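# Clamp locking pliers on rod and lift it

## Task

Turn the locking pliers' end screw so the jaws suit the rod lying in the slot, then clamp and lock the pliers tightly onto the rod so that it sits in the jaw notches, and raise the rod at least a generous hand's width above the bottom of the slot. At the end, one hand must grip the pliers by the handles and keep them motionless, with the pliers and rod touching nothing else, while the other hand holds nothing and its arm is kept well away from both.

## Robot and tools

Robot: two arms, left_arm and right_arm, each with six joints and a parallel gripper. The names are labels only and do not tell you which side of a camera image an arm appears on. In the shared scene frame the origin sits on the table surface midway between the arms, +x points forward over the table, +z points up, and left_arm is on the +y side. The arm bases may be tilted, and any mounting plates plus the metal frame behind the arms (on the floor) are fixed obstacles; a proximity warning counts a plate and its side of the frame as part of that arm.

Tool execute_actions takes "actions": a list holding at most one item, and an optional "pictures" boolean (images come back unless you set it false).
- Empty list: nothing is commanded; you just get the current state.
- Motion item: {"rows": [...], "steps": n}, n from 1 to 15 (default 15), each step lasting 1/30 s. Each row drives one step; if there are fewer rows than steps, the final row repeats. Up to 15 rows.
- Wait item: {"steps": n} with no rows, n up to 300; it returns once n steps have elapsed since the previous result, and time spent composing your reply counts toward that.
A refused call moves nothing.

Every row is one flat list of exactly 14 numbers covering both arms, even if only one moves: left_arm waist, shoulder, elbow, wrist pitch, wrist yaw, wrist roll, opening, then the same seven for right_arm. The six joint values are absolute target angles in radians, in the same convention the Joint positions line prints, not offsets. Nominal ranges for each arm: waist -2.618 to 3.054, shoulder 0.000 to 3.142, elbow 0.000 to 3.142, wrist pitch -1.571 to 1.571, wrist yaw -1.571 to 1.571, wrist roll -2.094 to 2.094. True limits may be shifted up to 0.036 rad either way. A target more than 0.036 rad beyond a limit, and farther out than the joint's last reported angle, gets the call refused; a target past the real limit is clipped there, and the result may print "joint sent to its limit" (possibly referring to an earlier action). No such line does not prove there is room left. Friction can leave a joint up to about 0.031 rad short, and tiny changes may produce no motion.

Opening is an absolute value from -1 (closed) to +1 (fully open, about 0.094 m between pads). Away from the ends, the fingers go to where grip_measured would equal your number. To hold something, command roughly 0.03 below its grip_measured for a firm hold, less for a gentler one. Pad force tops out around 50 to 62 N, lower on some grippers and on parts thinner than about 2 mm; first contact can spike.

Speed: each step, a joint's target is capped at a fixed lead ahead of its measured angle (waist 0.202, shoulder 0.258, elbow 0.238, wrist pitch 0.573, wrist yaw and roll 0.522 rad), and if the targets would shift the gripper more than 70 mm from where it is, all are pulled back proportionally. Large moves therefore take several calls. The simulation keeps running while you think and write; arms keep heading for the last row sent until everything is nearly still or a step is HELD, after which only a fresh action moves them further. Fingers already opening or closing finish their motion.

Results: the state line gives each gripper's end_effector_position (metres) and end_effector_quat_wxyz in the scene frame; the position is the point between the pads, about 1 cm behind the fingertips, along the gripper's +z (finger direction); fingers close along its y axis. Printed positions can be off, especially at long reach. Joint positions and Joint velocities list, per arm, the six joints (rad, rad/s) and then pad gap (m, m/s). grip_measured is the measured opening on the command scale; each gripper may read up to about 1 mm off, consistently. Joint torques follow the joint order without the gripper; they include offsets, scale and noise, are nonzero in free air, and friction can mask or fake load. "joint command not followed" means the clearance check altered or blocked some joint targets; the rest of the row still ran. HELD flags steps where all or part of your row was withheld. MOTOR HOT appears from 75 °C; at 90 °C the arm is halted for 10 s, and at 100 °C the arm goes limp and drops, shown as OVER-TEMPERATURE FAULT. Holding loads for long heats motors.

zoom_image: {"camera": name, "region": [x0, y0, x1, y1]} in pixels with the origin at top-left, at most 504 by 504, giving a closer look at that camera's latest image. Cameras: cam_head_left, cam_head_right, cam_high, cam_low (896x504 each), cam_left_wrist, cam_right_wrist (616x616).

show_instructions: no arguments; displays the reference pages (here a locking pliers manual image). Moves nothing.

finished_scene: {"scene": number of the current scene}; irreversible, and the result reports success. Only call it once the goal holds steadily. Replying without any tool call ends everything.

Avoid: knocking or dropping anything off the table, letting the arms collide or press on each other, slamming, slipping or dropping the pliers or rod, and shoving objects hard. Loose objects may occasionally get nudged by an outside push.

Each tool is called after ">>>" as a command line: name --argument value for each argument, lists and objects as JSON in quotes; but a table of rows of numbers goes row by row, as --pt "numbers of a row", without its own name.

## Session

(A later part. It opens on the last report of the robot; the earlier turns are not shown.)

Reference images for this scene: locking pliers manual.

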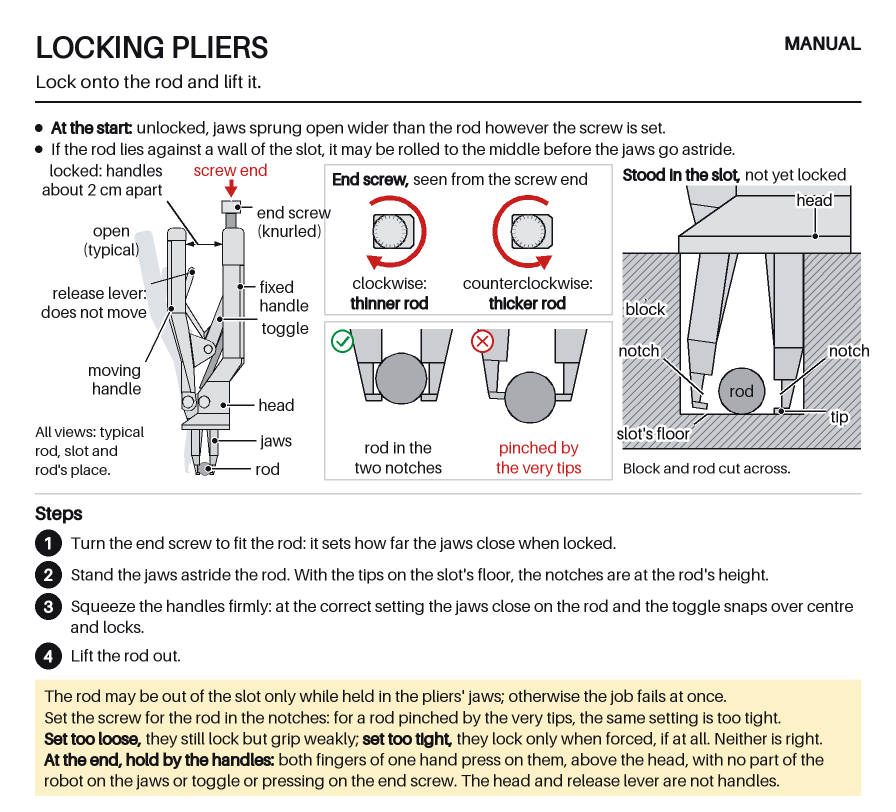

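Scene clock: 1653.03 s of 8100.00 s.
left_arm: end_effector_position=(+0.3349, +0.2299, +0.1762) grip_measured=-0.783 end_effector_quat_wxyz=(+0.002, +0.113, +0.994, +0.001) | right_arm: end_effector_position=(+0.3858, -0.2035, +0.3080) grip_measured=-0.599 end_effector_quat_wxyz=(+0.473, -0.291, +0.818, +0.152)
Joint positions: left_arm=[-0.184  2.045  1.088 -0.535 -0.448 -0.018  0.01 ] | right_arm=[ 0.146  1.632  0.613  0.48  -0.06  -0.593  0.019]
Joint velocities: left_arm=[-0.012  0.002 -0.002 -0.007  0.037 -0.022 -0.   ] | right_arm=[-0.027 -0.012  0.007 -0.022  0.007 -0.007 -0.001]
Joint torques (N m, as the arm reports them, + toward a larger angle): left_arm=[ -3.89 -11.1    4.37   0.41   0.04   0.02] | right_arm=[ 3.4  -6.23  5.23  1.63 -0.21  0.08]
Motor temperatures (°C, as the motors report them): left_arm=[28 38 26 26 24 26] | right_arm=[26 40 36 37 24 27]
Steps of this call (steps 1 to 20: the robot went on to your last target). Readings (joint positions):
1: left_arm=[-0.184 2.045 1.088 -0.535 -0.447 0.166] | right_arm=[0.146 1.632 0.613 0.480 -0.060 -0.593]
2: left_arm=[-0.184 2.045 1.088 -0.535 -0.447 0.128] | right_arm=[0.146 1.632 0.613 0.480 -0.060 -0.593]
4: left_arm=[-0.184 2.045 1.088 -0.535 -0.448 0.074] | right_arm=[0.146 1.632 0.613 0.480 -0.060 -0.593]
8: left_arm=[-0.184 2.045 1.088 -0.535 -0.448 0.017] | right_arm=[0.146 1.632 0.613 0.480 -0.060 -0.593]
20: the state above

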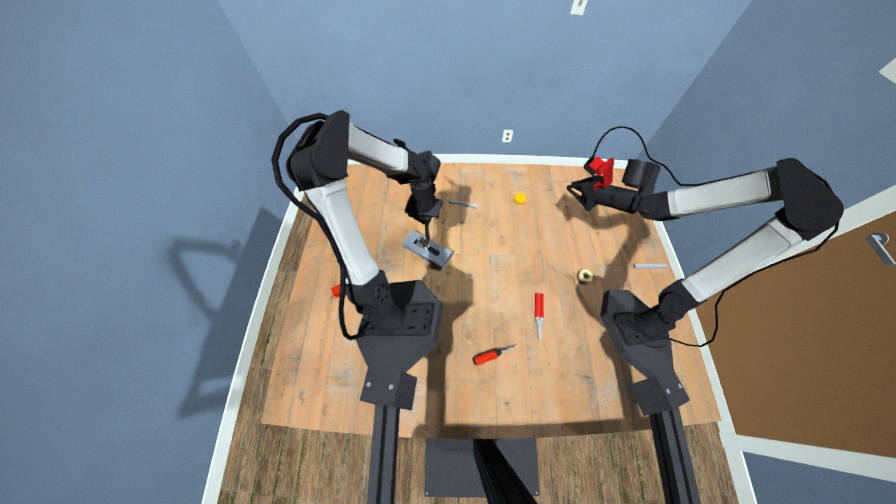

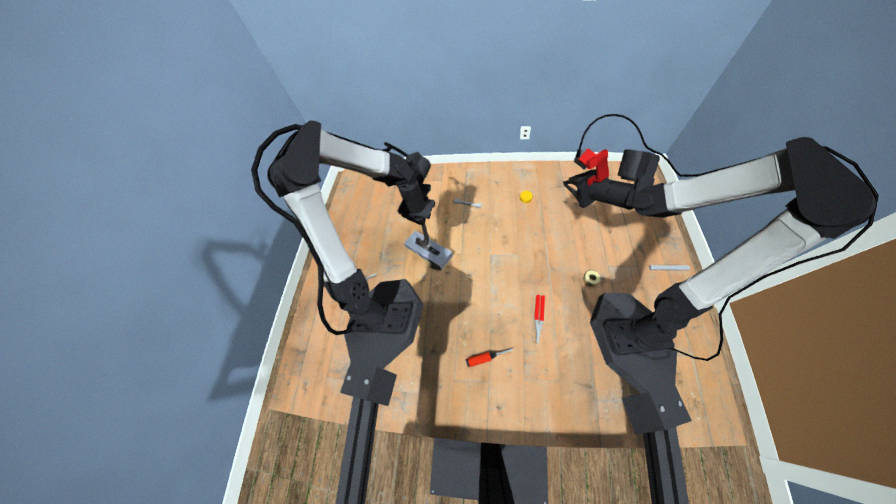

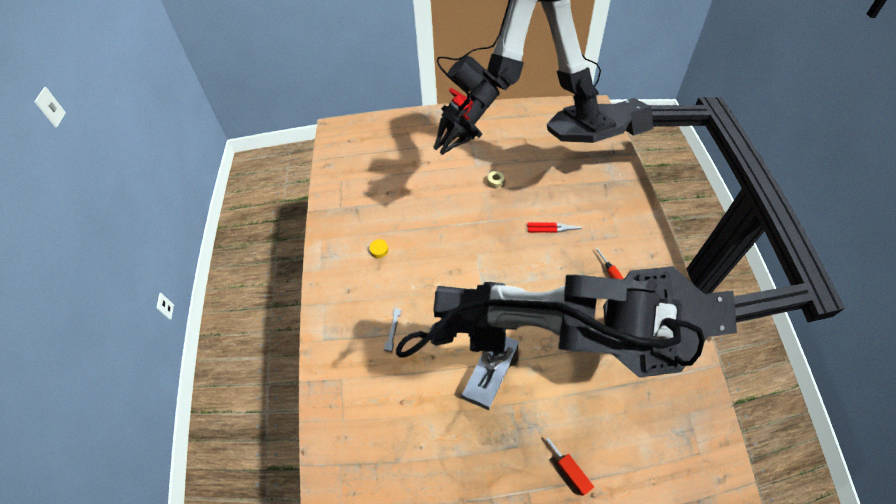

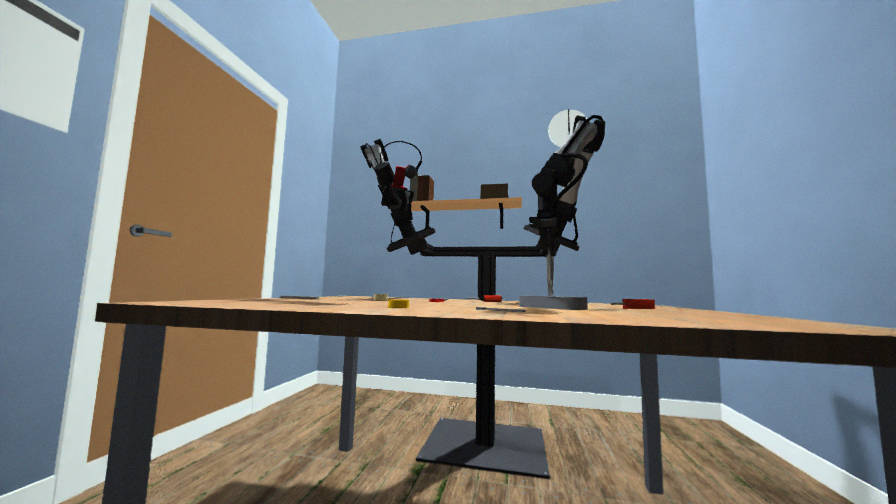

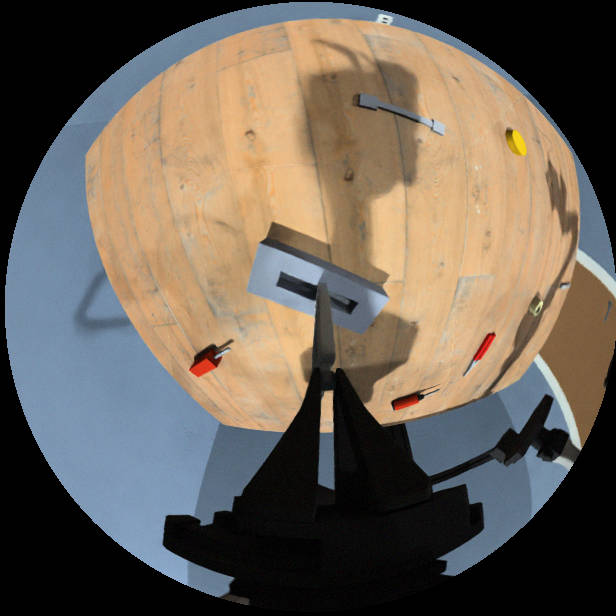

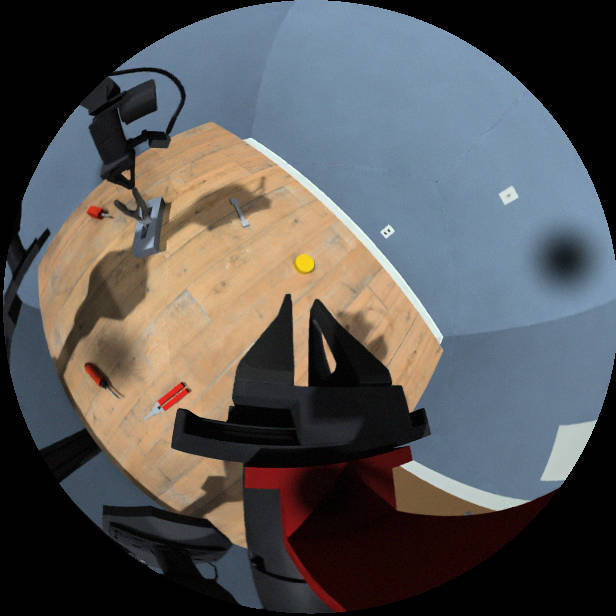

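>>> execute_actions --actions '[{"rows":[[-0.175,2.05,1.08,-0.535,-0.445,-0.02,-0.785,0.15,1.64,0.6,0.455,-0.05,-0.6,-0.6],[-0.175,2.05,1.08,-0.535,-0.445,-0.02,-0.775,0.15,1.64,0.6,0.455,-0.05,-0.6,-0.6],[-0.175,2.05,1.08,-0.535,-0.445,-0.02,-0.76,0.15,1.64,0.6,0.455,-0.05,-0.6,-0.6],[-0.175,2.05,1.08,-0.535,-0.445,-0.02,-0.74,0.15,1.64,0.6,0.455,-0.05,-0.6,-0.6],[-0.175,2.05,1.08,-0.535,-0.445,-0.02,-0.72,0.15,1.64,0.6,0.455,-0.05,-0.6,-0.6],[-0.175,2.05,1.08,-0.535,-0.445,-0.02,-0.72,0.15,1.64,0.6,0.455,-0.05,-0.6,-0.6],[-0.175,2.05,1.08,-0.535,-0.445,-0.02,-0.72,0.15,1.64,0.6,0.455,-0.05,-0.6,-0.6],[-0.175,2.05,1.08,-0.535,-0.445,-0.02,-0.72,0.15,1.64,0.6,0.455,-0.05,-0.6,-0.6],[-0.175,2.05,1.08,-0.535,-0.445,-0.02,-0.74,0.15,1.64,0.6,0.455,-0.05,-0.6,-0.6],[-0.175,2.05,1.08,-0.535,-0.445,-0.02,-0.76,0.15,1.64,0.6,0.455,-0.05,-0.6,-0.6],[-0.175,2.05,1.08,-0.535,-0.445,-0.02,-0.775,0.15,1.64,0.6,0.455,-0.05,-0.6,-0.6],[-0.175,2.05,1.08,-0.535,-0.445,-0.02,-0.785,0.15,1.64,0.6,0.455,-0.05,-0.6,-0.6],[-0.175,2.05,1.08,-0.535,-0.445,-0.02,-0.797,0.15,1.64,0.6,0.455,-0.05,-0.6,-0.6]],"steps":15}]' --pictures false

>>> execute_actions --actions '[{"rows":[[-0.175,2.05,1.08,-0.535,-0.445,0.02,-0.797,0.15,1.64,0.6,0.455,-0.05,-0.6,-0.6],[-0.175,2.05,1.08,-0.535,-0.445,0.06,-0.797,0.15,1.64,0.6,0.455,-0.05,-0.6,-0.6],[-0.175,2.05,1.08,-0.535,-0.445,0.1,-0.797,0.15,1.64,0.6,0.455,-0.05,-0.6,-0.6],[-0.175,2.05,1.08,-0.535,-0.445,0.14,-0.797,0.15,1.64,0.6,0.455,-0.05,-0.6,-0.6],[-0.175,2.05,1.08,-0.535,-0.445,0.18,-0.797,0.15,1.64,0.6,0.455,-0.05,-0.6,-0.6],[-0.175,2.05,1.08,-0.535,-0.445,0.22,-0.797,0.15,1.64,0.6,0.455,-0.05,-0.6,-0.6],[-0.175,2.05,1.08,-0.535,-0.445,0.26,-0.797,0.15,1.64,0.6,0.455,-0.05,-0.6,-0.6],[-0.175,2.05,1.08,-0.535,-0.445,0.3,-0.797,0.15,1.64,0.6,0.455,-0.05,-0.6,-0.6],[-0.175,2.05,1.08,-0.535,-0.445,0.34,-0.797,0.15,1.64,0.6,0.455,-0.05,-0.6,-0.6],[-0.175,2.05,1.08,-0.535,-0.445,0.38,-0.797,0.15,1.64,0.6,0.455,-0.05,-0.6,-0.6]],"steps":15}]' --pictures false

>>> execute_actions --actions '[{"rows":[[-0.175,2.05,1.08,-0.535,-0.445,0.38,-0.797,0.15,1.64,0.6,0.455,-0.05,-0.6,-0.6],[-0.175,2.05,1.08,-0.535,-0.445,0.38,-0.797,0.15,1.64,0.6,0.455,-0.05,-0.6,-0.6],[-0.175,2.05,1.08,-0.535,-0.445,0.38,-0.797,0.15,1.64,0.6,0.455,-0.05,-0.6,-0.6],[-0.175,2.05,1.08,-0.535,-0.445,0.38,-0.797,0.15,1.64,0.6,0.455,-0.05,-0.6,-0.6],[-0.175,2.05,1.08,-0.535,-0.445,0.38,-0.797,0.15,1.64,0.6,0.455,-0.05,-0.6,-0.6],[-0.175,2.05,1.08,-0.535,-0.445,0.38,-0.797,0.15,1.64,0.6,0.455,-0.05,-0.6,-0.6],[-0.175,2.05,1.08,-0.535,-0.445,0.38,-0.785,0.15,1.64,0.6,0.455,-0.05,-0.6,-0.6],[-0.175,2.05,1.08,-0.535,-0.445,0.38,-0.775,0.15,1.64,0.6,0.455,-0.05,-0.6,-0.6],[-0.175,2.05,1.08,-0.535,-0.445,0.38,-0.76,0.15,1.64,0.6,0.455,-0.05,-0.6,-0.6],[-0.175,2.05,1.08,-0.535,-0.445,0.38,-0.74,0.15,1.64,0.6,0.455,-0.05,-0.6,-0.6],[-0.175,2.05,1.08,-0.535,-0.445,0.38,-0.7,0.15,1.64,0.6,0.455,-0.05,-0.6,-0.6],[-0.175,2.05,1.08,-0.535,-0.445,0.38,-0.6,0.15,1.64,0.6,0.455,-0.05,-0.6,-0.6],[-0.175,2.05,1.08,-0.535,-0.445,0.38,-0.4,0.15,1.64,0.6,0.455,-0.05,-0.6,-0.6],[-0.175,2.05,1.08,-0.535,-0.445,0.38,-0.2,0.15,1.64,0.6,0.455,-0.05,-0.6,-0.6],[-0.175,2.05,1.08,-0.535,-0.445,0.38,0.0,0.15,1.64,0.6,0.455,-0.05,-0.6,-0.6]],"steps":15}]' --pictures false

>>> execute_actions --actions '[{"rows":[[-0.175,2.025,1.065,-0.545,-0.445,0.38,0.2,0.15,1.64,0.6,0.455,-0.05,-0.6,-0.6],[-0.175,2.015,1.058,-0.548,-0.445,0.38,0.4,0.15,1.64,0.6,0.455,-0.05,-0.6,-0.6],[-0.175,2.005,1.05,-0.55,-0.445,0.38,0.6,0.15,1.64,0.6,0.455,-0.05,-0.6,-0.6],[-0.175,1.995,1.042,-0.552,-0.445,0.38,0.8,0.15,1.64,0.6,0.455,-0.05,-0.6,-0.6],[-0.175,1.985,1.034,-0.554,-0.445,0.38,1,0.15,1.64,0.6,0.455,-0.05,-0.6,-0.6],[-0.175,1.975,1.026,-0.556,-0.445,0.38,1,0.15,1.64,0.6,0.455,-0.05,-0.6,-0.6],[-0.175,1.965,1.018,-0.558,-0.445,0.38,1,0.15,1.64,0.6,0.455,-0.05,-0.6,-0.6],[-0.175,1.955,1.01,-0.56,-0.445,0.3,1,0.15,1.64,0.6,0.455,-0.05,-0.6,-0.6],[-0.175,1.945,1.0,-0.56,-0.445,0.2,1,0.15,1.64,0.6,0.455,-0.05,-0.6,-0.6],[-0.175,1.935,0.99,-0.56,-0.445,0.1,1,0.15,1.64,0.6,0.455,-0.05,-0.6,-0.6],[-0.175,1.927,0.98,-0.56,-0.445,0.0,1,0.15,1.64,0.6,0.455,-0.05,-0.6,-0.6],[-0.175,1.92,0.97,-0.56,-0.445,-0.2,1,0.15,1.64,0.6,0.455,-0.05,-0.6,-0.6],[-0.175,1.92,0.97,-0.56,-0.445,-0.5,1,0.15,1.64,0.6,0.455,-0.05,-0.6,-0.6],[-0.175,1.92,0.97,-0.56,-0.445,-1.197,1,0.15,1.64,0.6,0.455,-0.05,-0.6,-0.6]],"steps":15}]' --pictures false

>>> execute_actions --actions '[{"steps":35}]'

>>> zoom_image --camera "cam_left_wrist" --region '[200,180,450,430]'

Scene clock: 1690.93 s of 8100.00 s.
left_arm: end_effector_position=(+0.3349, +0.2299, +0.1762) grip_measured=-0.782 end_effector_quat_wxyz=(+0.002, +0.112, +0.994, +0.001) | right_arm: end_effector_position=(+0.3858, -0.2035, +0.3080) grip_measured=-0.599 end_effector_quat_wxyz=(+0.473, -0.291, +0.818, +0.152)
Joint positions: left_arm=[-0.184  2.045  1.088 -0.535 -0.448 -0.021  0.01 ] | right_arm=[ 0.146  1.632  0.613  0.48  -0.06  -0.593  0.019]
Joint velocities: left_arm=[-0.012  0.007 -0.017  0.037 -0.095  0.037 -0.001] | right_arm=[-0.007 -0.002  0.007  0.007  0.037 -0.007  0.001]
Joint torques (N m, as the arm reports them, + toward a larger angle): left_arm=[ -3.96 -11.07   4.34   0.42   0.05   0.11] | right_arm=[ 3.04 -6.37  5.21  1.61 -0.2   0.01]
Motor temperatures (°C, as the motors report them): left_arm=[28 39 27 26 24 26] | right_arm=[26 40 36 37 24 27]
Steps of this call (steps 1 to 15: the robot went on to your last target; steps 16 to 1122: nothing new was sent; steps 1123 to 1137: all 15 steps of this action). Readings (joint positions):
1123: left_arm=[-0.184 2.045 1.088 -0.535 -0.448 -0.021] | right_arm=[0.146 1.632 0.613 0.480 -0.060 -0.593]
1124: left_arm=[-0.184 2.045 1.088 -0.535 -0.448 -0.021] | right_arm=[0.146 1.632 0.613 0.480 -0.060 -0.593]
1126: left_arm=[-0.184 2.045 1.088 -0.535 -0.448 -0.021] | right_arm=[0.146 1.632 0.613 0.480 -0.060 -0.593]
1130: left_arm=[-0.184 2.045 1.088 -0.535 -0.448 -0.021] | right_arm=[0.146 1.632 0.613 0.480 -0.060 -0.593]
1137: the state above

Scene clock: 1691.43 s of 8100.00 s.
left_arm: end_effector_position=(+0.3348, +0.2295, +0.1762) grip_measured=-0.782 end_effector_quat_wxyz=(+0.002, +0.280, +0.960, -0.000) | right_arm: end_effector_position=(+0.3858, -0.2035, +0.3080) grip_measured=-0.599 end_effector_quat_wxyz=(+0.473, -0.291, +0.818, +0.152)
Joint positions: left_arm=[-0.184  2.045  1.088 -0.535 -0.446  0.323  0.01 ] | right_arm=[ 0.146  1.632  0.613  0.48  -0.06  -0.593  0.019]
Joint velocities: left_arm=[ 0.022  0.002 -0.012 -0.037 -0.022  0.418 -0.   ] | right_arm=[-0.017  0.002 -0.002  0.007 -0.051 -0.051 -0.001]
Joint torques (N m, as the arm reports them, + toward a larger angle): left_arm=[ -3.87 -11.09   4.36   0.41   0.03   0.17] | right_arm=[ 3.12 -6.36  5.26  1.62 -0.23  0.01]
Motor temperatures (°C, as the motors report them): left_arm=[28 39 27 26 24 26] | right_arm=[26 40 36 37 24 27]
Steps of this call (steps 1 to 15: all 15 steps of this action). Readings (joint positions):
1: left_arm=[-0.184 2.045 1.088 -0.535 -0.448 -0.016] | right_arm=[0.146 1.632 0.613 0.480 -0.060 -0.593]
2: left_arm=[-0.184 2.045 1.088 -0.535 -0.448 -0.005] | right_arm=[0.146 1.632 0.613 0.480 -0.060 -0.593]
4: left_arm=[-0.184 2.045 1.088 -0.535 -0.448 0.035] | right_arm=[0.146 1.632 0.613 0.480 -0.060 -0.593]
8: left_arm=[-0.184 2.045 1.088 -0.535 -0.447 0.152] | right_arm=[0.146 1.632 0.613 0.480 -0.060 -0.593]
15: the state above

Scene clock: 1691.93 s of 8100.00 s.
left_arm: end_effector_position=(+0.3348, +0.2294, +0.1762) grip_measured=-0.122 end_effector_quat_wxyz=(+0.002, +0.303, +0.953, -0.000) | right_arm: end_effector_position=(+0.3858, -0.2035, +0.3080) grip_measured=-0.599 end_effector_quat_wxyz=(+0.473, -0.291, +0.818, +0.152)
Joint positions: left_arm=[-0.184  2.045  1.088 -0.535 -0.445  0.372  0.041] | right_arm=[ 0.146  1.632  0.613  0.48  -0.06  -0.593  0.019]
Joint velocities: left_arm=[-0.022 -0.012 -0.002  0.051 -0.037 -0.007  0.243] | right_arm=[-0.012 -0.017  0.002 -0.051  0.007 -0.081  0.001]
Joint torques (N m, as the arm reports them, + toward a larger angle): left_arm=[ -3.97 -11.08   4.41   0.42   0.04   0.16] | right_arm=[ 3.17 -6.21  5.19  1.67 -0.2   0.01]
Motor temperatures (°C, as the motors report them): left_arm=[28 39 27 26 24 26] | right_arm=[26 40 36 37 24 27]
Steps of this call (steps 1 to 15: all 15 steps of this action). Readings (joint positions):
1: left_arm=[-0.184 2.045 1.088 -0.535 -0.446 0.333] | right_arm=[0.146 1.632 0.613 0.480 -0.060 -0.593]
2: left_arm=[-0.184 2.045 1.088 -0.535 -0.446 0.341] | right_arm=[0.146 1.632 0.613 0.480 -0.060 -0.593]
4: left_arm=[-0.184 2.045 1.088 -0.535 -0.445 0.353] | right_arm=[0.146 1.632 0.613 0.480 -0.060 -0.593]
8: left_arm=[-0.184 2.045 1.088 -0.535 -0.445 0.365] | right_arm=[0.146 1.632 0.613 0.480 -0.060 -0.593]
15: the state above

Scene clock: 1692.43 s of 8100.00 s.
left_arm: end_effector_position=(+0.3169, +0.2424, +0.1933) grip_measured=+1.000 end_effector_quat_wxyz=(+0.008, +0.057, +0.998, -0.002) | right_arm: end_effector_position=(+0.3858, -0.2035, +0.3080) grip_measured=-0.599 end_effector_quat_wxyz=(+0.473, -0.291, +0.818, +0.152)
Joint positions: left_arm=[-0.184  1.926  0.993 -0.546 -0.445 -0.125  0.094] | right_arm=[ 0.146  1.632  0.613  0.48  -0.06  -0.593  0.019]
Joint velocities: left_arm=[-0.007 -0.027 -0.076 -0.125 -0.007 -2.835  0.   ] | right_arm=[-0.002 -0.017 -0.012 -0.051 -0.066  0.007  0.001]
Joint torques (N m, as the arm reports them, + toward a larger angle): left_arm=[ -3.51 -11.08   3.47   0.33  -0.01   0.11] | right_arm=[ 3.17 -6.43  5.27  1.63 -0.25  0.  ]
Motor temperatures (°C, as the motors report them): left_arm=[28 39 27 26 24 26] | right_arm=[26 40 36 37 24 27]
Steps of this call (steps 1 to 15: all 15 steps of this action). Readings (joint positions):
1: left_arm=[-0.184 2.044 1.088 -0.535 -0.445 0.372] | right_arm=[0.146 1.632 0.613 0.480 -0.060 -0.593]
2: left_arm=[-0.184 2.041 1.086 -0.536 -0.445 0.373] | right_arm=[0.146 1.632 0.613 0.480 -0.060 -0.593]
4: left_arm=[-0.184 2.024 1.075 -0.536 -0.445 0.373] | right_arm=[0.146 1.632 0.613 0.480 -0.060 -0.593]
8: left_arm=[-0.184 1.979 1.045 -0.539 -0.445 0.363] | right_arm=[0.146 1.632 0.613 0.480 -0.060 -0.593]
15: the state above

Scene clock: 1693.60 s of 8100.00 s.
left_arm: end_effector_position=(+0.3158, +0.2424, +0.1929) grip_measured=+1.000 end_effector_quat_wxyz=(+0.005, -0.457, +0.889, -0.005) | right_arm: end_effector_position=(+0.3858, -0.2035, +0.3080) grip_measured=-0.599 end_effector_quat_wxyz=(+0.473, -0.291, +0.818, +0.152)
Joint positions: left_arm=[-0.184  1.926  0.991 -0.547 -0.445 -1.19   0.094] | right_arm=[ 0.146  1.632  0.613  0.48  -0.06  -0.593  0.019]
Joint velocities: left_arm=[-0.002 -0.007 -0.002  0.007  0.022 -0.037  0.   ] | right_arm=[-0.002 -0.007  0.007 -0.037  0.022  0.066 -0.001]
Joint torques (N m, as the arm reports them, + toward a larger angle): left_arm=[ -3.5  -11.1    3.26   0.23  -0.05   0.03] | right_arm=[ 3.25 -6.09  5.27  1.65 -0.24  0.  ]
Motor temperatures (°C, as the motors report them): left_arm=[28 39 27 26 24 26] | right_arm=[26 40 36 37 24 27]
Steps of this call (steps 1 to 35: the robot went on to your last target). Readings (joint positions):
1: left_arm=[-0.184 1.926 0.992 -0.547 -0.445 -0.223] | right_arm=[0.146 1.632 0.613 0.480 -0.060 -0.593]
2: left_arm=[-0.184 1.926 0.991 -0.547 -0.445 -0.321] | right_arm=[0.146 1.632 0.613 0.480 -0.060 -0.593]
4: left_arm=[-0.184 1.926 0.991 -0.547 -0.445 -0.518] | right_arm=[0.146 1.632 0.613 0.480 -0.060 -0.593]
8: left_arm=[-0.184 1.926 0.991 -0.547 -0.445 -0.885] | right_arm=[0.146 1.632 0.613 0.480 -0.060 -0.593]
35: the state above

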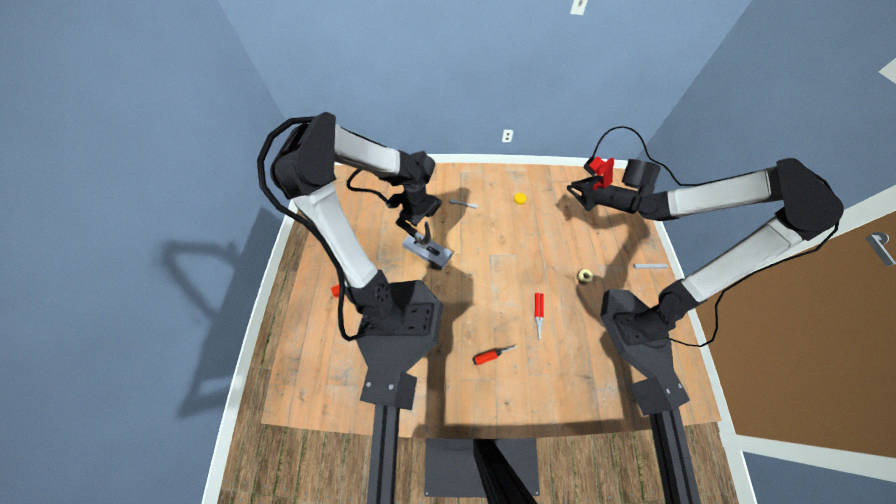

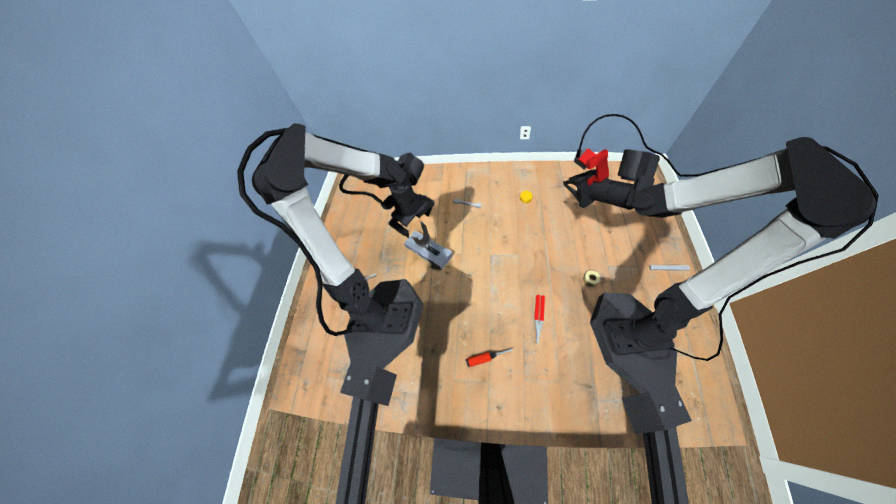

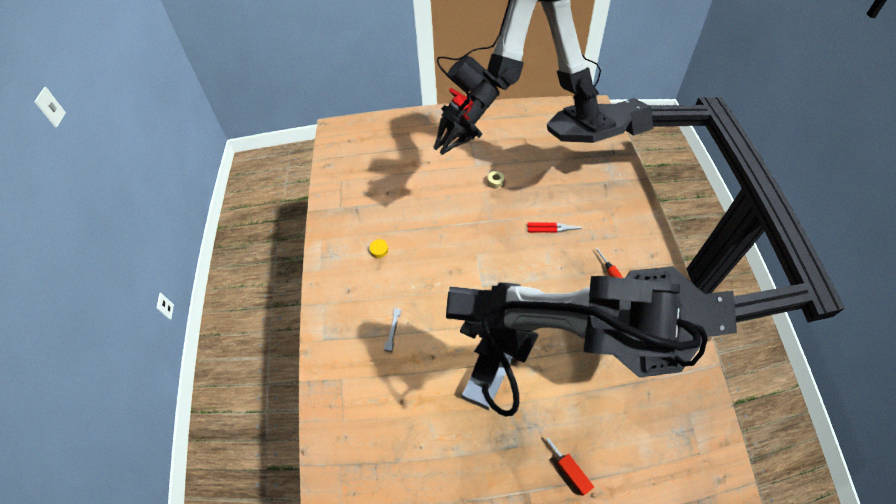

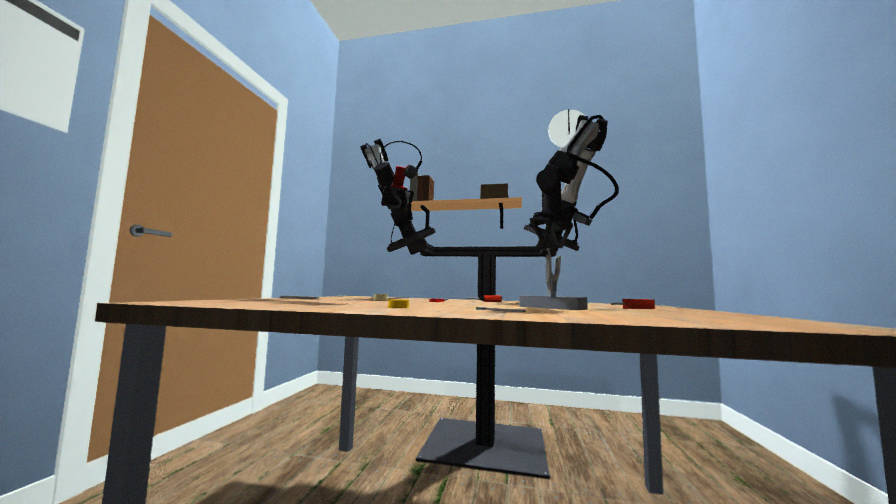

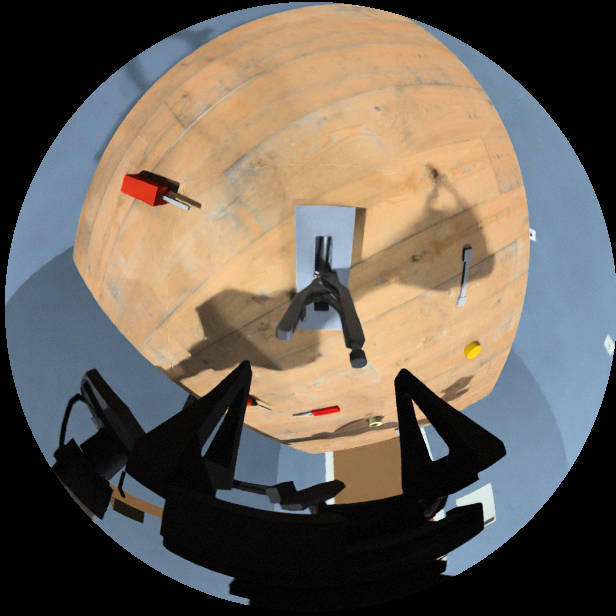

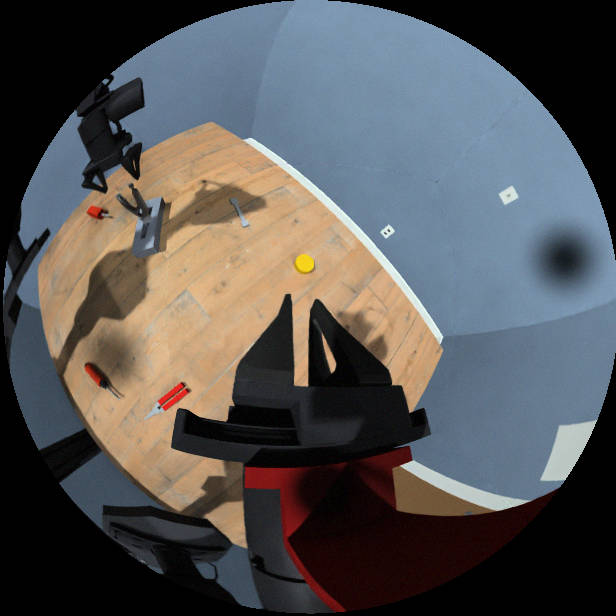

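Region (200, 180, 450, 430) of cam_left_wrist's 616x616 image, scaled by 2.016, with more detail than that image has.

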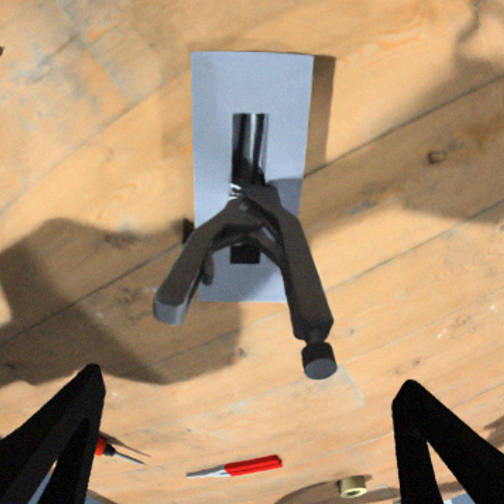

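>>> execute_actions --actions '[{"rows":[[-0.165,1.948,0.972,-0.515,-0.44,-1.181,1.0,0.15,1.64,0.6,0.455,-0.05,-0.6,-0.6],[-0.161,1.957,0.970,-0.50,-0.44,-1.177,1.0,0.15,1.64,0.6,0.455,-0.05,-0.6,-0.6],[-0.157,1.966,0.968,-0.486,-0.44,-1.173,1.0,0.15,1.64,0.6,0.455,-0.05,-0.6,-0.6],[-0.152,1.974,0.966,-0.473,-0.439,-1.168,1.0,0.15,1.64,0.6,0.455,-0.05,-0.6,-0.6],[-0.148,1.983,0.964,-0.46,-0.439,-1.164,1.0,0.15,1.64,0.6,0.455,-0.05,-0.6,-0.6],[-0.144,1.992,0.962,-0.447,-0.438,-1.160,1.0,0.15,1.64,0.6,0.455,-0.05,-0.6,-0.6],[-0.139,2.001,0.960,-0.434,-0.438,-1.156,1.0,0.15,1.64,0.6,0.455,-0.05,-0.6,-0.6],[-0.135,2.010,0.958,-0.421,-0.437,-1.152,1.0,0.15,1.64,0.6,0.455,-0.05,-0.6,-0.6],[-0.131,2.018,0.956,-0.408,-0.437,-1.148,1.0,0.15,1.64,0.6,0.455,-0.05,-0.6,-0.6],[-0.126,2.027,0.954,-0.395,-0.436,-1.144,1.0,0.15,1.64,0.6,0.455,-0.05,-0.6,-0.6],[-0.122,2.036,0.952,-0.382,-0.436,-1.140,1.0,0.15,1.64,0.6,0.455,-0.05,-0.6,-0.6],[-0.118,2.045,0.950,-0.37,-0.435,-1.135,1.0,0.15,1.64,0.6,0.455,-0.05,-0.6,-0.6],[-0.113,2.054,0.948,-0.36,-0.435,-1.131,1.0,0.15,1.64,0.6,0.455,-0.05,-0.6,-0.6],[-0.109,2.062,0.945,-0.36,-0.435,-1.127,1.0,0.15,1.64,0.6,0.455,-0.05,-0.6,-0.6],[-0.105,2.071,0.943,-0.36,-0.435,-1.123,1.0,0.15,1.64,0.6,0.455,-0.05,-0.6,-0.6]],"steps":15}]' --pictures false

>>> execute_actions --actions '[{"rows":[[-0.105,2.071,0.943,-0.36,-0.435,-1.123,0.95,0.15,1.64,0.6,0.455,-0.05,-0.6,-0.6],[-0.105,2.071,0.943,-0.36,-0.435,-1.123,0.9,0.15,1.64,0.6,0.455,-0.05,-0.6,-0.6],[-0.105,2.071,0.943,-0.36,-0.435,-1.123,0.85,0.15,1.64,0.6,0.455,-0.05,-0.6,-0.6],[-0.105,2.071,0.943,-0.36,-0.435,-1.123,0.8,0.15,1.64,0.6,0.455,-0.05,-0.6,-0.6],[-0.105,2.071,0.943,-0.36,-0.435,-1.123,0.75,0.15,1.64,0.6,0.455,-0.05,-0.6,-0.6],[-0.105,2.071,0.943,-0.36,-0.435,-1.123,0.7,0.15,1.64,0.6,0.455,-0.05,-0.6,-0.6],[-0.105,2.071,0.943,-0.36,-0.435,-1.123,0.66,0.15,1.64,0.6,0.455,-0.05,-0.6,-0.6],[-0.105,2.071,0.943,-0.36,-0.435,-1.123,0.62,0.15,1.64,0.6,0.455,-0.05,-0.6,-0.6],[-0.105,2.071,0.943,-0.36,-0.435,-1.123,0.59,0.15,1.64,0.6,0.455,-0.05,-0.6,-0.6],[-0.105,2.071,0.943,-0.36,-0.435,-1.123,0.56,0.15,1.64,0.6,0.455,-0.05,-0.6,-0.6],[-0.105,2.071,0.943,-0.36,-0.435,-1.123,0.53,0.15,1.64,0.6,0.455,-0.05,-0.6,-0.6],[-0.105,2.071,0.943,-0.36,-0.435,-1.123,0.50,0.15,1.64,0.6,0.455,-0.05,-0.6,-0.6],[-0.105,2.071,0.943,-0.36,-0.435,-1.123,0.48,0.15,1.64,0.6,0.455,-0.05,-0.6,-0.6],[-0.105,2.071,0.943,-0.36,-0.435,-1.123,0.46,0.15,1.64,0.6,0.455,-0.05,-0.6,-0.6],[-0.105,2.071,0.943,-0.36,-0.435,-1.123,0.44,0.15,1.64,0.6,0.455,-0.05,-0.6,-0.6]],"steps":15}]' --pictures false

>>> execute_actions --actions '[{"rows":[[-0.105,2.071,0.943,-0.36,-0.435,-1.123,0.42,0.15,1.64,0.6,0.455,-0.05,-0.6,-0.6],[-0.105,2.071,0.943,-0.36,-0.435,-1.123,0.40,0.15,1.64,0.6,0.455,-0.05,-0.6,-0.6],[-0.105,2.071,0.943,-0.36,-0.435,-1.123,0.38,0.15,1.64,0.6,0.455,-0.05,-0.6,-0.6],[-0.105,2.071,0.943,-0.36,-0.435,-1.123,0.36,0.15,1.64,0.6,0.455,-0.05,-0.6,-0.6],[-0.105,2.071,0.943,-0.36,-0.435,-1.123,0.34,0.15,1.64,0.6,0.455,-0.05,-0.6,-0.6],[-0.105,2.071,0.943,-0.36,-0.435,-1.123,0.32,0.15,1.64,0.6,0.455,-0.05,-0.6,-0.6],[-0.105,2.071,0.943,-0.36,-0.435,-1.123,0.30,0.15,1.64,0.6,0.455,-0.05,-0.6,-0.6],[-0.105,2.071,0.943,-0.36,-0.435,-1.123,0.28,0.15,1.64,0.6,0.455,-0.05,-0.6,-0.6],[-0.105,2.071,0.943,-0.36,-0.435,-1.123,0.26,0.15,1.64,0.6,0.455,-0.05,-0.6,-0.6],[-0.105,2.071,0.943,-0.36,-0.435,-1.123,0.25,0.15,1.64,0.6,0.455,-0.05,-0.6,-0.6]],"steps":15}]' --pictures false

>>> execute_actions --actions '[{"rows":[[-0.115,2.073,0.96,-0.36,-0.435,-1.123,0.24,0.15,1.64,0.6,0.455,-0.05,-0.6,-0.6],[-0.12,2.074,0.97,-0.36,-0.435,-1.123,0.23,0.15,1.64,0.6,0.455,-0.05,-0.6,-0.6],[-0.125,2.075,0.975,-0.36,-0.435,-1.123,0.22,0.15,1.64,0.6,0.455,-0.05,-0.6,-0.6],[-0.125,2.076,0.98,-0.36,-0.435,-1.123,0.21,0.15,1.64,0.6,0.455,-0.05,-0.6,-0.6],[-0.125,2.076,0.98,-0.36,-0.435,-1.123,0.20,0.15,1.64,0.6,0.455,-0.05,-0.6,-0.6],[-0.125,2.076,0.98,-0.36,-0.435,-1.123,0.19,0.15,1.64,0.6,0.455,-0.05,-0.6,-0.6],[-0.125,2.076,0.98,-0.36,-0.435,-1.123,0.18,0.15,1.64,0.6,0.455,-0.05,-0.6,-0.6]],"steps":15}]'

Scene clock: 1734.87 s of 8100.00 s.
left_arm: end_effector_position=(+0.3148, +0.2439, +0.1522) grip_measured=+1.000 end_effector_quat_wxyz=(+0.001, -0.462, +0.887, +0.002) | right_arm: end_effector_position=(+0.3858, -0.2035, +0.3080) grip_measured=-0.599 end_effector_quat_wxyz=(+0.473, -0.291, +0.818, +0.152)
Joint positions: left_arm=[-0.128  2.039  0.968 -0.401 -0.445 -1.146  0.094] | right_arm=[ 0.146  1.632  0.613  0.48  -0.06  -0.593  0.019]
Joint velocities: left_arm=[ 0.125  0.232 -0.051  0.198  0.007  0.168  0.   ] | right_arm=[ 0.002 -0.002  0.007 -0.022 -0.037 -0.022  0.001]
Joint torques (N m, as the arm reports them, + toward a larger angle): left_arm=[-3.16 -9.14  2.36  0.43  0.05  0.17] | right_arm=[ 3.23 -6.35  5.24  1.64 -0.2   0.03]
Motor temperatures (°C, as the motors report them): left_arm=[28 39 26 26 24 26] | right_arm=[26 40 36 37 24 27]
Steps of this call (steps 1 to 15: the robot went on to your last target; steps 16 to 1223: nothing new was sent; steps 1224 to 1238: all 15 steps of this action). Readings (joint positions):
1224: left_arm=[-0.184 1.926 0.991 -0.545 -0.445 -1.190] | right_arm=[0.146 1.632 0.613 0.480 -0.060 -0.593]
1225: left_arm=[-0.183 1.928 0.991 -0.540 -0.445 -1.189] | right_arm=[0.146 1.632 0.613 0.480 -0.060 -0.593]
1227: left_arm=[-0.178 1.937 0.991 -0.522 -0.445 -1.185] | right_arm=[0.146 1.632 0.613 0.480 -0.060 -0.593]
1231: left_arm=[-0.158 1.973 0.987 -0.477 -0.445 -1.173] | right_arm=[0.146 1.632 0.613 0.480 -0.060 -0.593]
1238: the state above

Scene clock: 1735.37 s of 8100.00 s.
left_arm: end_effector_position=(+0.3139, +0.2442, +0.1453) grip_measured=+0.452 end_effector_quat_wxyz=(+0.001, -0.459, +0.888, +0.003) | right_arm: end_effector_position=(+0.3858, -0.2035, +0.3080) grip_measured=-0.599 end_effector_quat_wxyz=(+0.473, -0.291, +0.818, +0.152)
Joint positions: left_arm=[-0.118  2.057  0.961 -0.372 -0.445 -1.13   0.068] | right_arm=[ 0.146  1.632  0.613  0.48  -0.06  -0.593  0.019]
Joint velocities: left_arm=[ 0.017 -0.002 -0.007 -0.007  0.007 -0.022 -0.02 ] | right_arm=[-0.012 -0.007  0.002  0.051 -0.007  0.007  0.001]
Joint torques (N m, as the arm reports them, + toward a larger angle): left_arm=[-3.29 -9.66  2.62  0.46  0.05  0.16] | right_arm=[ 3.26 -6.02  5.12  1.68 -0.23 -0.02]
Motor temperatures (°C, as the motors report them): left_arm=[28 39 26 26 24 26] | right_arm=[26 40 36 37 24 27]
Steps of this call (steps 1 to 15: all 15 steps of this action). Readings (joint positions):
1: left_arm=[-0.124 2.046 0.966 -0.395 -0.445 -1.143] | right_arm=[0.146 1.632 0.613 0.480 -0.060 -0.593]
2: left_arm=[-0.121 2.052 0.964 -0.390 -0.445 -1.140] | right_arm=[0.146 1.632 0.613 0.480 -0.060 -0.593]
4: left_arm=[-0.118 2.057 0.961 -0.385 -0.445 -1.137] | right_arm=[0.146 1.632 0.613 0.480 -0.060 -0.593]
8: left_arm=[-0.118 2.057 0.961 -0.377 -0.445 -1.132] | right_arm=[0.146 1.632 0.613 0.480 -0.060 -0.593]
15: the state above

Scene clock: 1735.87 s of 8100.00 s.
left_arm: end_effector_position=(+0.3156, +0.2438, +0.1457) grip_measured=+0.255 end_effector_quat_wxyz=(+0.003, -0.461, +0.888, -0.000) | right_arm: end_effector_position=(+0.3858, -0.2035, +0.3080) grip_measured=-0.599 end_effector_quat_wxyz=(+0.473, -0.291, +0.818, +0.152)
Joint positions: left_arm=[-0.118  2.055  0.961 -0.366 -0.444 -1.13   0.059] | right_arm=[ 0.146  1.632  0.613  0.48  -0.06  -0.593  0.019]
Joint velocities: left_arm=[-0.002 -0.002 -0.027 -0.007 -0.007 -0.095  0.002] | right_arm=[-0.002 -0.007 -0.007  0.022  0.066 -0.037 -0.001]
Joint torques (N m, as the arm reports them, + toward a larger angle): left_arm=[-3.32 -9.56  2.65  0.41  0.04  0.17] | right_arm=[ 3.21 -6.38  5.24  1.66 -0.21  0.02]
Motor temperatures (°C, as the motors report them): left_arm=[28 39 26 26 24 26] | right_arm=[26 40 36 37 24 27]
Steps of this call (steps 1 to 15: all 15 steps of this action). Readings (joint positions):
1: left_arm=[-0.118 2.057 0.961 -0.372 -0.445 -1.130] | right_arm=[0.146 1.632 0.613 0.480 -0.060 -0.593]
2: left_arm=[-0.118 2.057 0.961 -0.372 -0.445 -1.130] | right_arm=[0.146 1.632 0.613 0.480 -0.060 -0.593]
4: left_arm=[-0.118 2.057 0.961 -0.371 -0.445 -1.130] | right_arm=[0.146 1.632 0.613 0.480 -0.060 -0.593]
8: left_arm=[-0.118 2.057 0.961 -0.370 -0.444 -1.130] | right_arm=[0.146 1.632 0.613 0.480 -0.060 -0.593]
15: the state above

Scene clock: 1736.37 s of 8100.00 s.
left_arm: end_effector_position=(+0.3172, +0.2433, +0.1463) grip_measured=+0.187 end_effector_quat_wxyz=(+0.005, -0.461, +0.887, -0.001) | right_arm: end_effector_position=(+0.3858, -0.2035, +0.3080) grip_measured=-0.599 end_effector_quat_wxyz=(+0.473, -0.291, +0.818, +0.152)
Joint positions: left_arm=[-0.119  2.055  0.964 -0.365 -0.444 -1.13   0.056] | right_arm=[ 0.146  1.632  0.613  0.48  -0.06  -0.593  0.019]
Joint velocities: left_arm=[-0.002 -0.002 -0.017 -0.007 -0.051  0.007  0.001] | right_arm=[0.002 0.012 0.007 0.022 0.066 0.007 0.001]
Joint torques (N m, as the arm reports them, + toward a larger angle): left_arm=[-4.71 -9.03  5.73  0.42  0.03  0.17] | right_arm=[ 3.24 -6.2   5.23  1.61 -0.21 -0.04]
Motor temperatures (°C, as the motors report them): left_arm=[28 39 26 26 24 26] | right_arm=[26 40 36 37 24 27]
Steps of this call (steps 1 to 15: all 15 steps of this action). Readings (joint positions):
1: left_arm=[-0.118 2.055 0.961 -0.366 -0.444 -1.130] | right_arm=[0.146 1.632 0.613 0.480 -0.060 -0.593]
2: left_arm=[-0.118 2.055 0.961 -0.365 -0.444 -1.130] | right_arm=[0.146 1.632 0.613 0.480 -0.060 -0.593]
4: left_arm=[-0.119 2.055 0.963 -0.364 -0.444 -1.130] | right_arm=[0.146 1.632 0.613 0.480 -0.060 -0.593]
8: left_arm=[-0.119 2.055 0.964 -0.365 -0.444 -1.130] | right_arm=[0.146 1.632 0.613 0.480 -0.060 -0.593]
15: the state above

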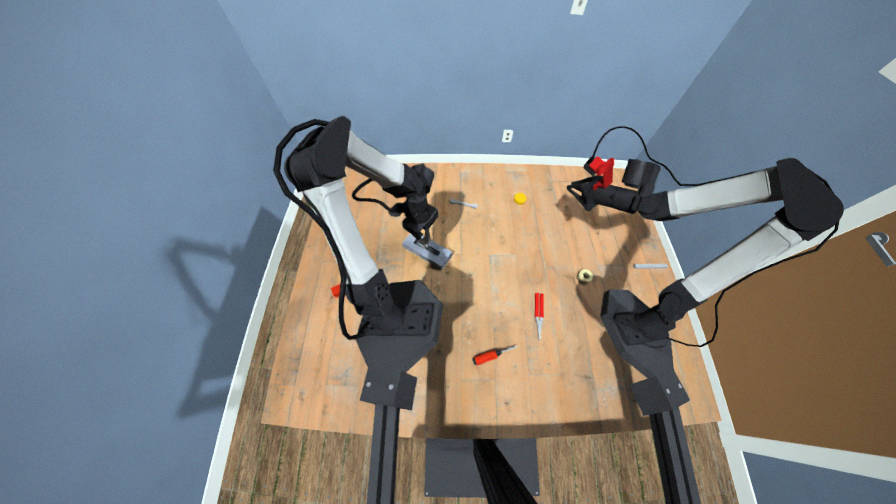

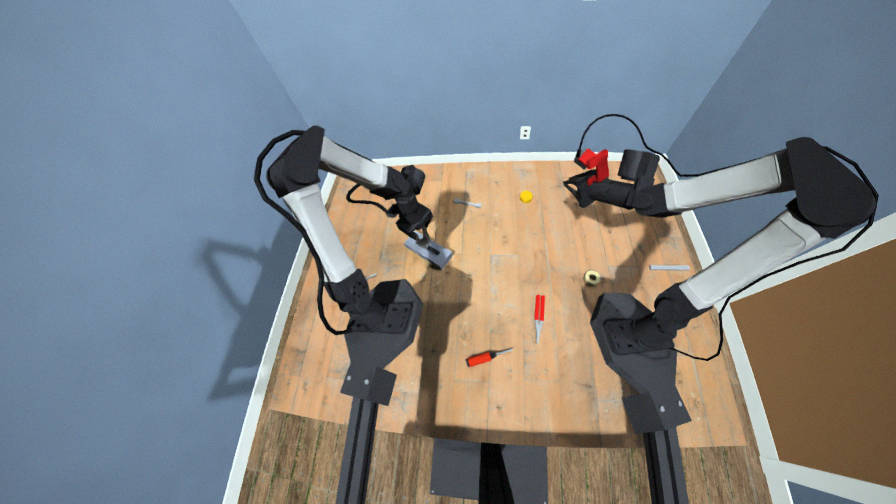

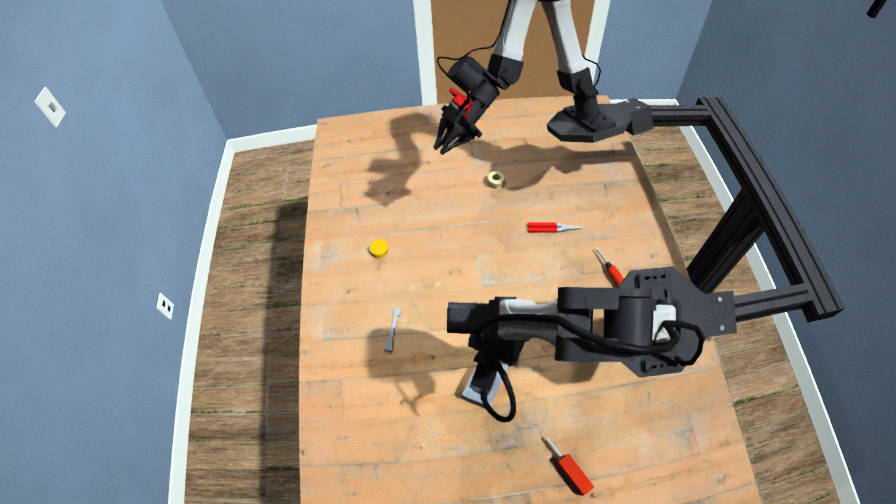

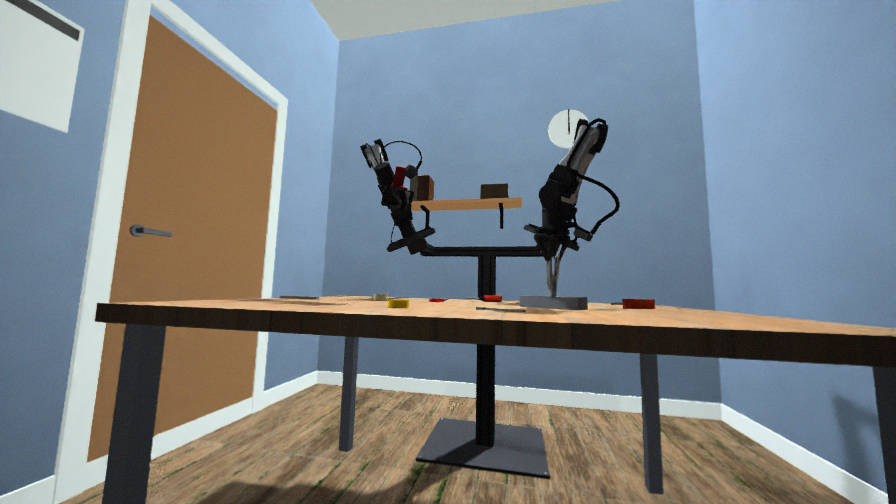

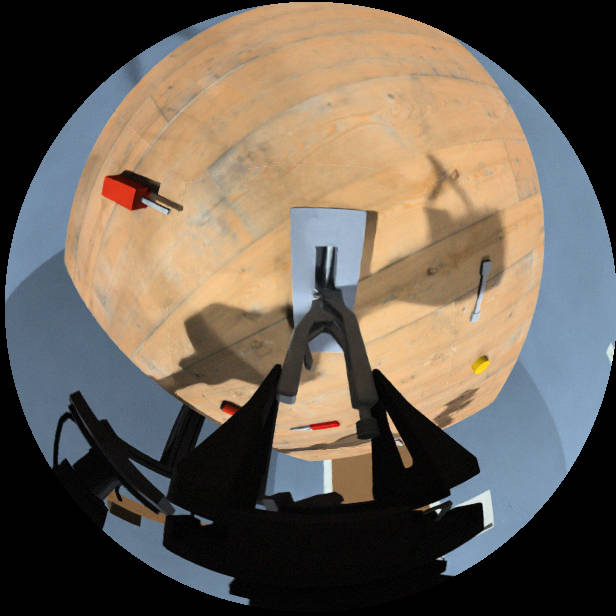

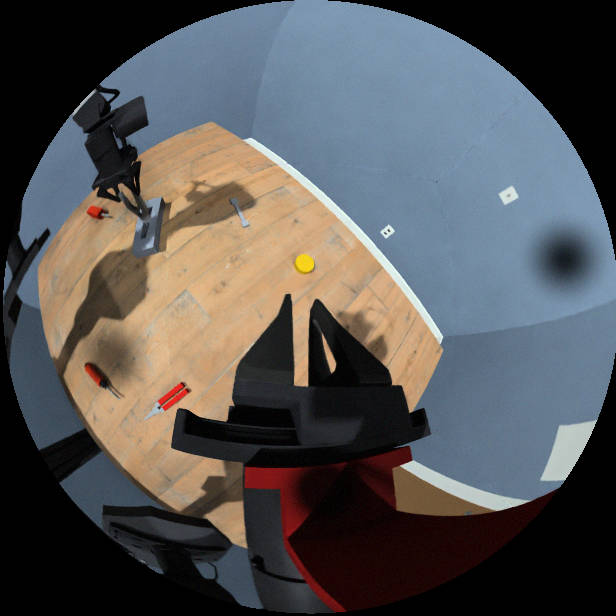

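>>> execute_actions --actions '[{"rows":[[-0.127,2.076,0.981,-0.36,-0.435,-1.123,0.17,0.15,1.64,0.6,0.455,-0.05,-0.6,-0.6],[-0.128,2.076,0.982,-0.36,-0.435,-1.123,0.16,0.15,1.64,0.6,0.455,-0.05,-0.6,-0.6],[-0.129,2.076,0.983,-0.36,-0.435,-1.123,0.15,0.15,1.64,0.6,0.455,-0.05,-0.6,-0.6],[-0.13,2.076,0.984,-0.36,-0.435,-1.123,0.14,0.15,1.64,0.6,0.455,-0.05,-0.6,-0.6]],"steps":12}]' --pictures false

>>> execute_actions --actions '[{"rows":[[-0.13,2.076,0.984,-0.36,-0.435,-1.123,0.13,0.15,1.64,0.6,0.455,-0.05,-0.6,-0.6],[-0.13,2.076,0.984,-0.36,-0.435,-1.123,0.12,0.15,1.64,0.6,0.455,-0.05,-0.6,-0.6],[-0.13,2.076,0.984,-0.36,-0.435,-1.123,0.11,0.15,1.64,0.6,0.455,-0.05,-0.6,-0.6],[-0.13,2.076,0.984,-0.36,-0.435,-1.123,0.10,0.15,1.64,0.6,0.455,-0.05,-0.6,-0.6]],"steps":12}]' --pictures false

Scene clock: 1746.03 s of 8100.00 s.
left_arm: end_effector_position=(+0.3171, +0.2428, +0.1465) grip_measured=+0.148 end_effector_quat_wxyz=(+0.005, -0.460, +0.888, -0.002) | right_arm: end_effector_position=(+0.3858, -0.2035, +0.3080) grip_measured=-0.599 end_effector_quat_wxyz=(+0.473, -0.291, +0.818, +0.152)
Joint positions: left_arm=[-0.121  2.055  0.964 -0.365 -0.444 -1.13   0.054] | right_arm=[ 0.146  1.632  0.613  0.48  -0.06  -0.593  0.019]
Joint velocities: left_arm=[-0.007 -0.032 -0.002  0.037 -0.007  0.022  0.001] | right_arm=[ 0.007 -0.017 -0.007 -0.037 -0.007  0.051  0.   ]
Joint torques (N m, as the arm reports them, + toward a larger angle): left_arm=[-4.97 -9.05  6.04  0.43  0.03  0.17] | right_arm=[ 3.24 -6.27  5.15  1.64 -0.21  0.03]
Motor temperatures (°C, as the motors report them): left_arm=[28 39 27 26 24 26] | right_arm=[26 40 36 37 24 27]
Steps of this call (steps 1 to 15: the robot went on to your last target; steps 16 to 278: nothing new was sent; steps 279 to 290: all 12 steps of this action). Readings (joint positions):
279: left_arm=[-0.119 2.055 0.964 -0.365 -0.444 -1.130] | right_arm=[0.146 1.632 0.613 0.480 -0.060 -0.593]
280: left_arm=[-0.119 2.055 0.964 -0.365 -0.444 -1.130] | right_arm=[0.146 1.632 0.613 0.480 -0.060 -0.593]
282: left_arm=[-0.120 2.055 0.964 -0.365 -0.444 -1.130] | right_arm=[0.146 1.632 0.613 0.480 -0.060 -0.593]
286: left_arm=[-0.121 2.055 0.964 -0.365 -0.444 -1.130] | right_arm=[0.146 1.632 0.613 0.480 -0.060 -0.593]
290: the state above

Scene clock: 1746.43 s of 8100.00 s.
left_arm: end_effector_position=(+0.3170, +0.2428, +0.1465) grip_measured=+0.109 end_effector_quat_wxyz=(+0.005, -0.460, +0.888, -0.002) | right_arm: end_effector_position=(+0.3858, -0.2035, +0.3080) grip_measured=-0.599 end_effector_quat_wxyz=(+0.473, -0.291, +0.818, +0.152)
Joint positions: left_arm=[-0.121  2.055  0.964 -0.366 -0.444 -1.13   0.052] | right_arm=[ 0.146  1.632  0.613  0.48  -0.06  -0.593  0.019]
Joint velocities: left_arm=[ 0.012 -0.002 -0.002  0.051 -0.007  0.022 -0.   ] | right_arm=[ 0.002  0.002  0.002 -0.022  0.022 -0.066  0.001]
Joint torques (N m, as the arm reports them, + toward a larger angle): left_arm=[-4.99 -9.04  6.06  0.43  0.03  0.17] | right_arm=[ 3.23 -6.14  5.15  1.63 -0.23  0.03]
Motor temperatures (°C, as the motors report them): left_arm=[28 39 27 26 24 26] | right_arm=[26 40 36 37 24 27]
Steps of this call (steps 1 to 12: all 12 steps of this action). Readings (joint positions):
1: left_arm=[-0.121 2.055 0.964 -0.365 -0.444 -1.130] | right_arm=[0.146 1.632 0.613 0.480 -0.060 -0.593]
2: left_arm=[-0.121 2.055 0.964 -0.365 -0.444 -1.130] | right_arm=[0.146 1.632 0.613 0.480 -0.060 -0.593]
4: left_arm=[-0.121 2.055 0.964 -0.366 -0.444 -1.130] | right_arm=[0.146 1.632 0.613 0.480 -0.060 -0.593]
8: left_arm=[-0.121 2.055 0.964 -0.366 -0.444 -1.130] | right_arm=[0.146 1.632 0.613 0.480 -0.060 -0.593]
12: the state above


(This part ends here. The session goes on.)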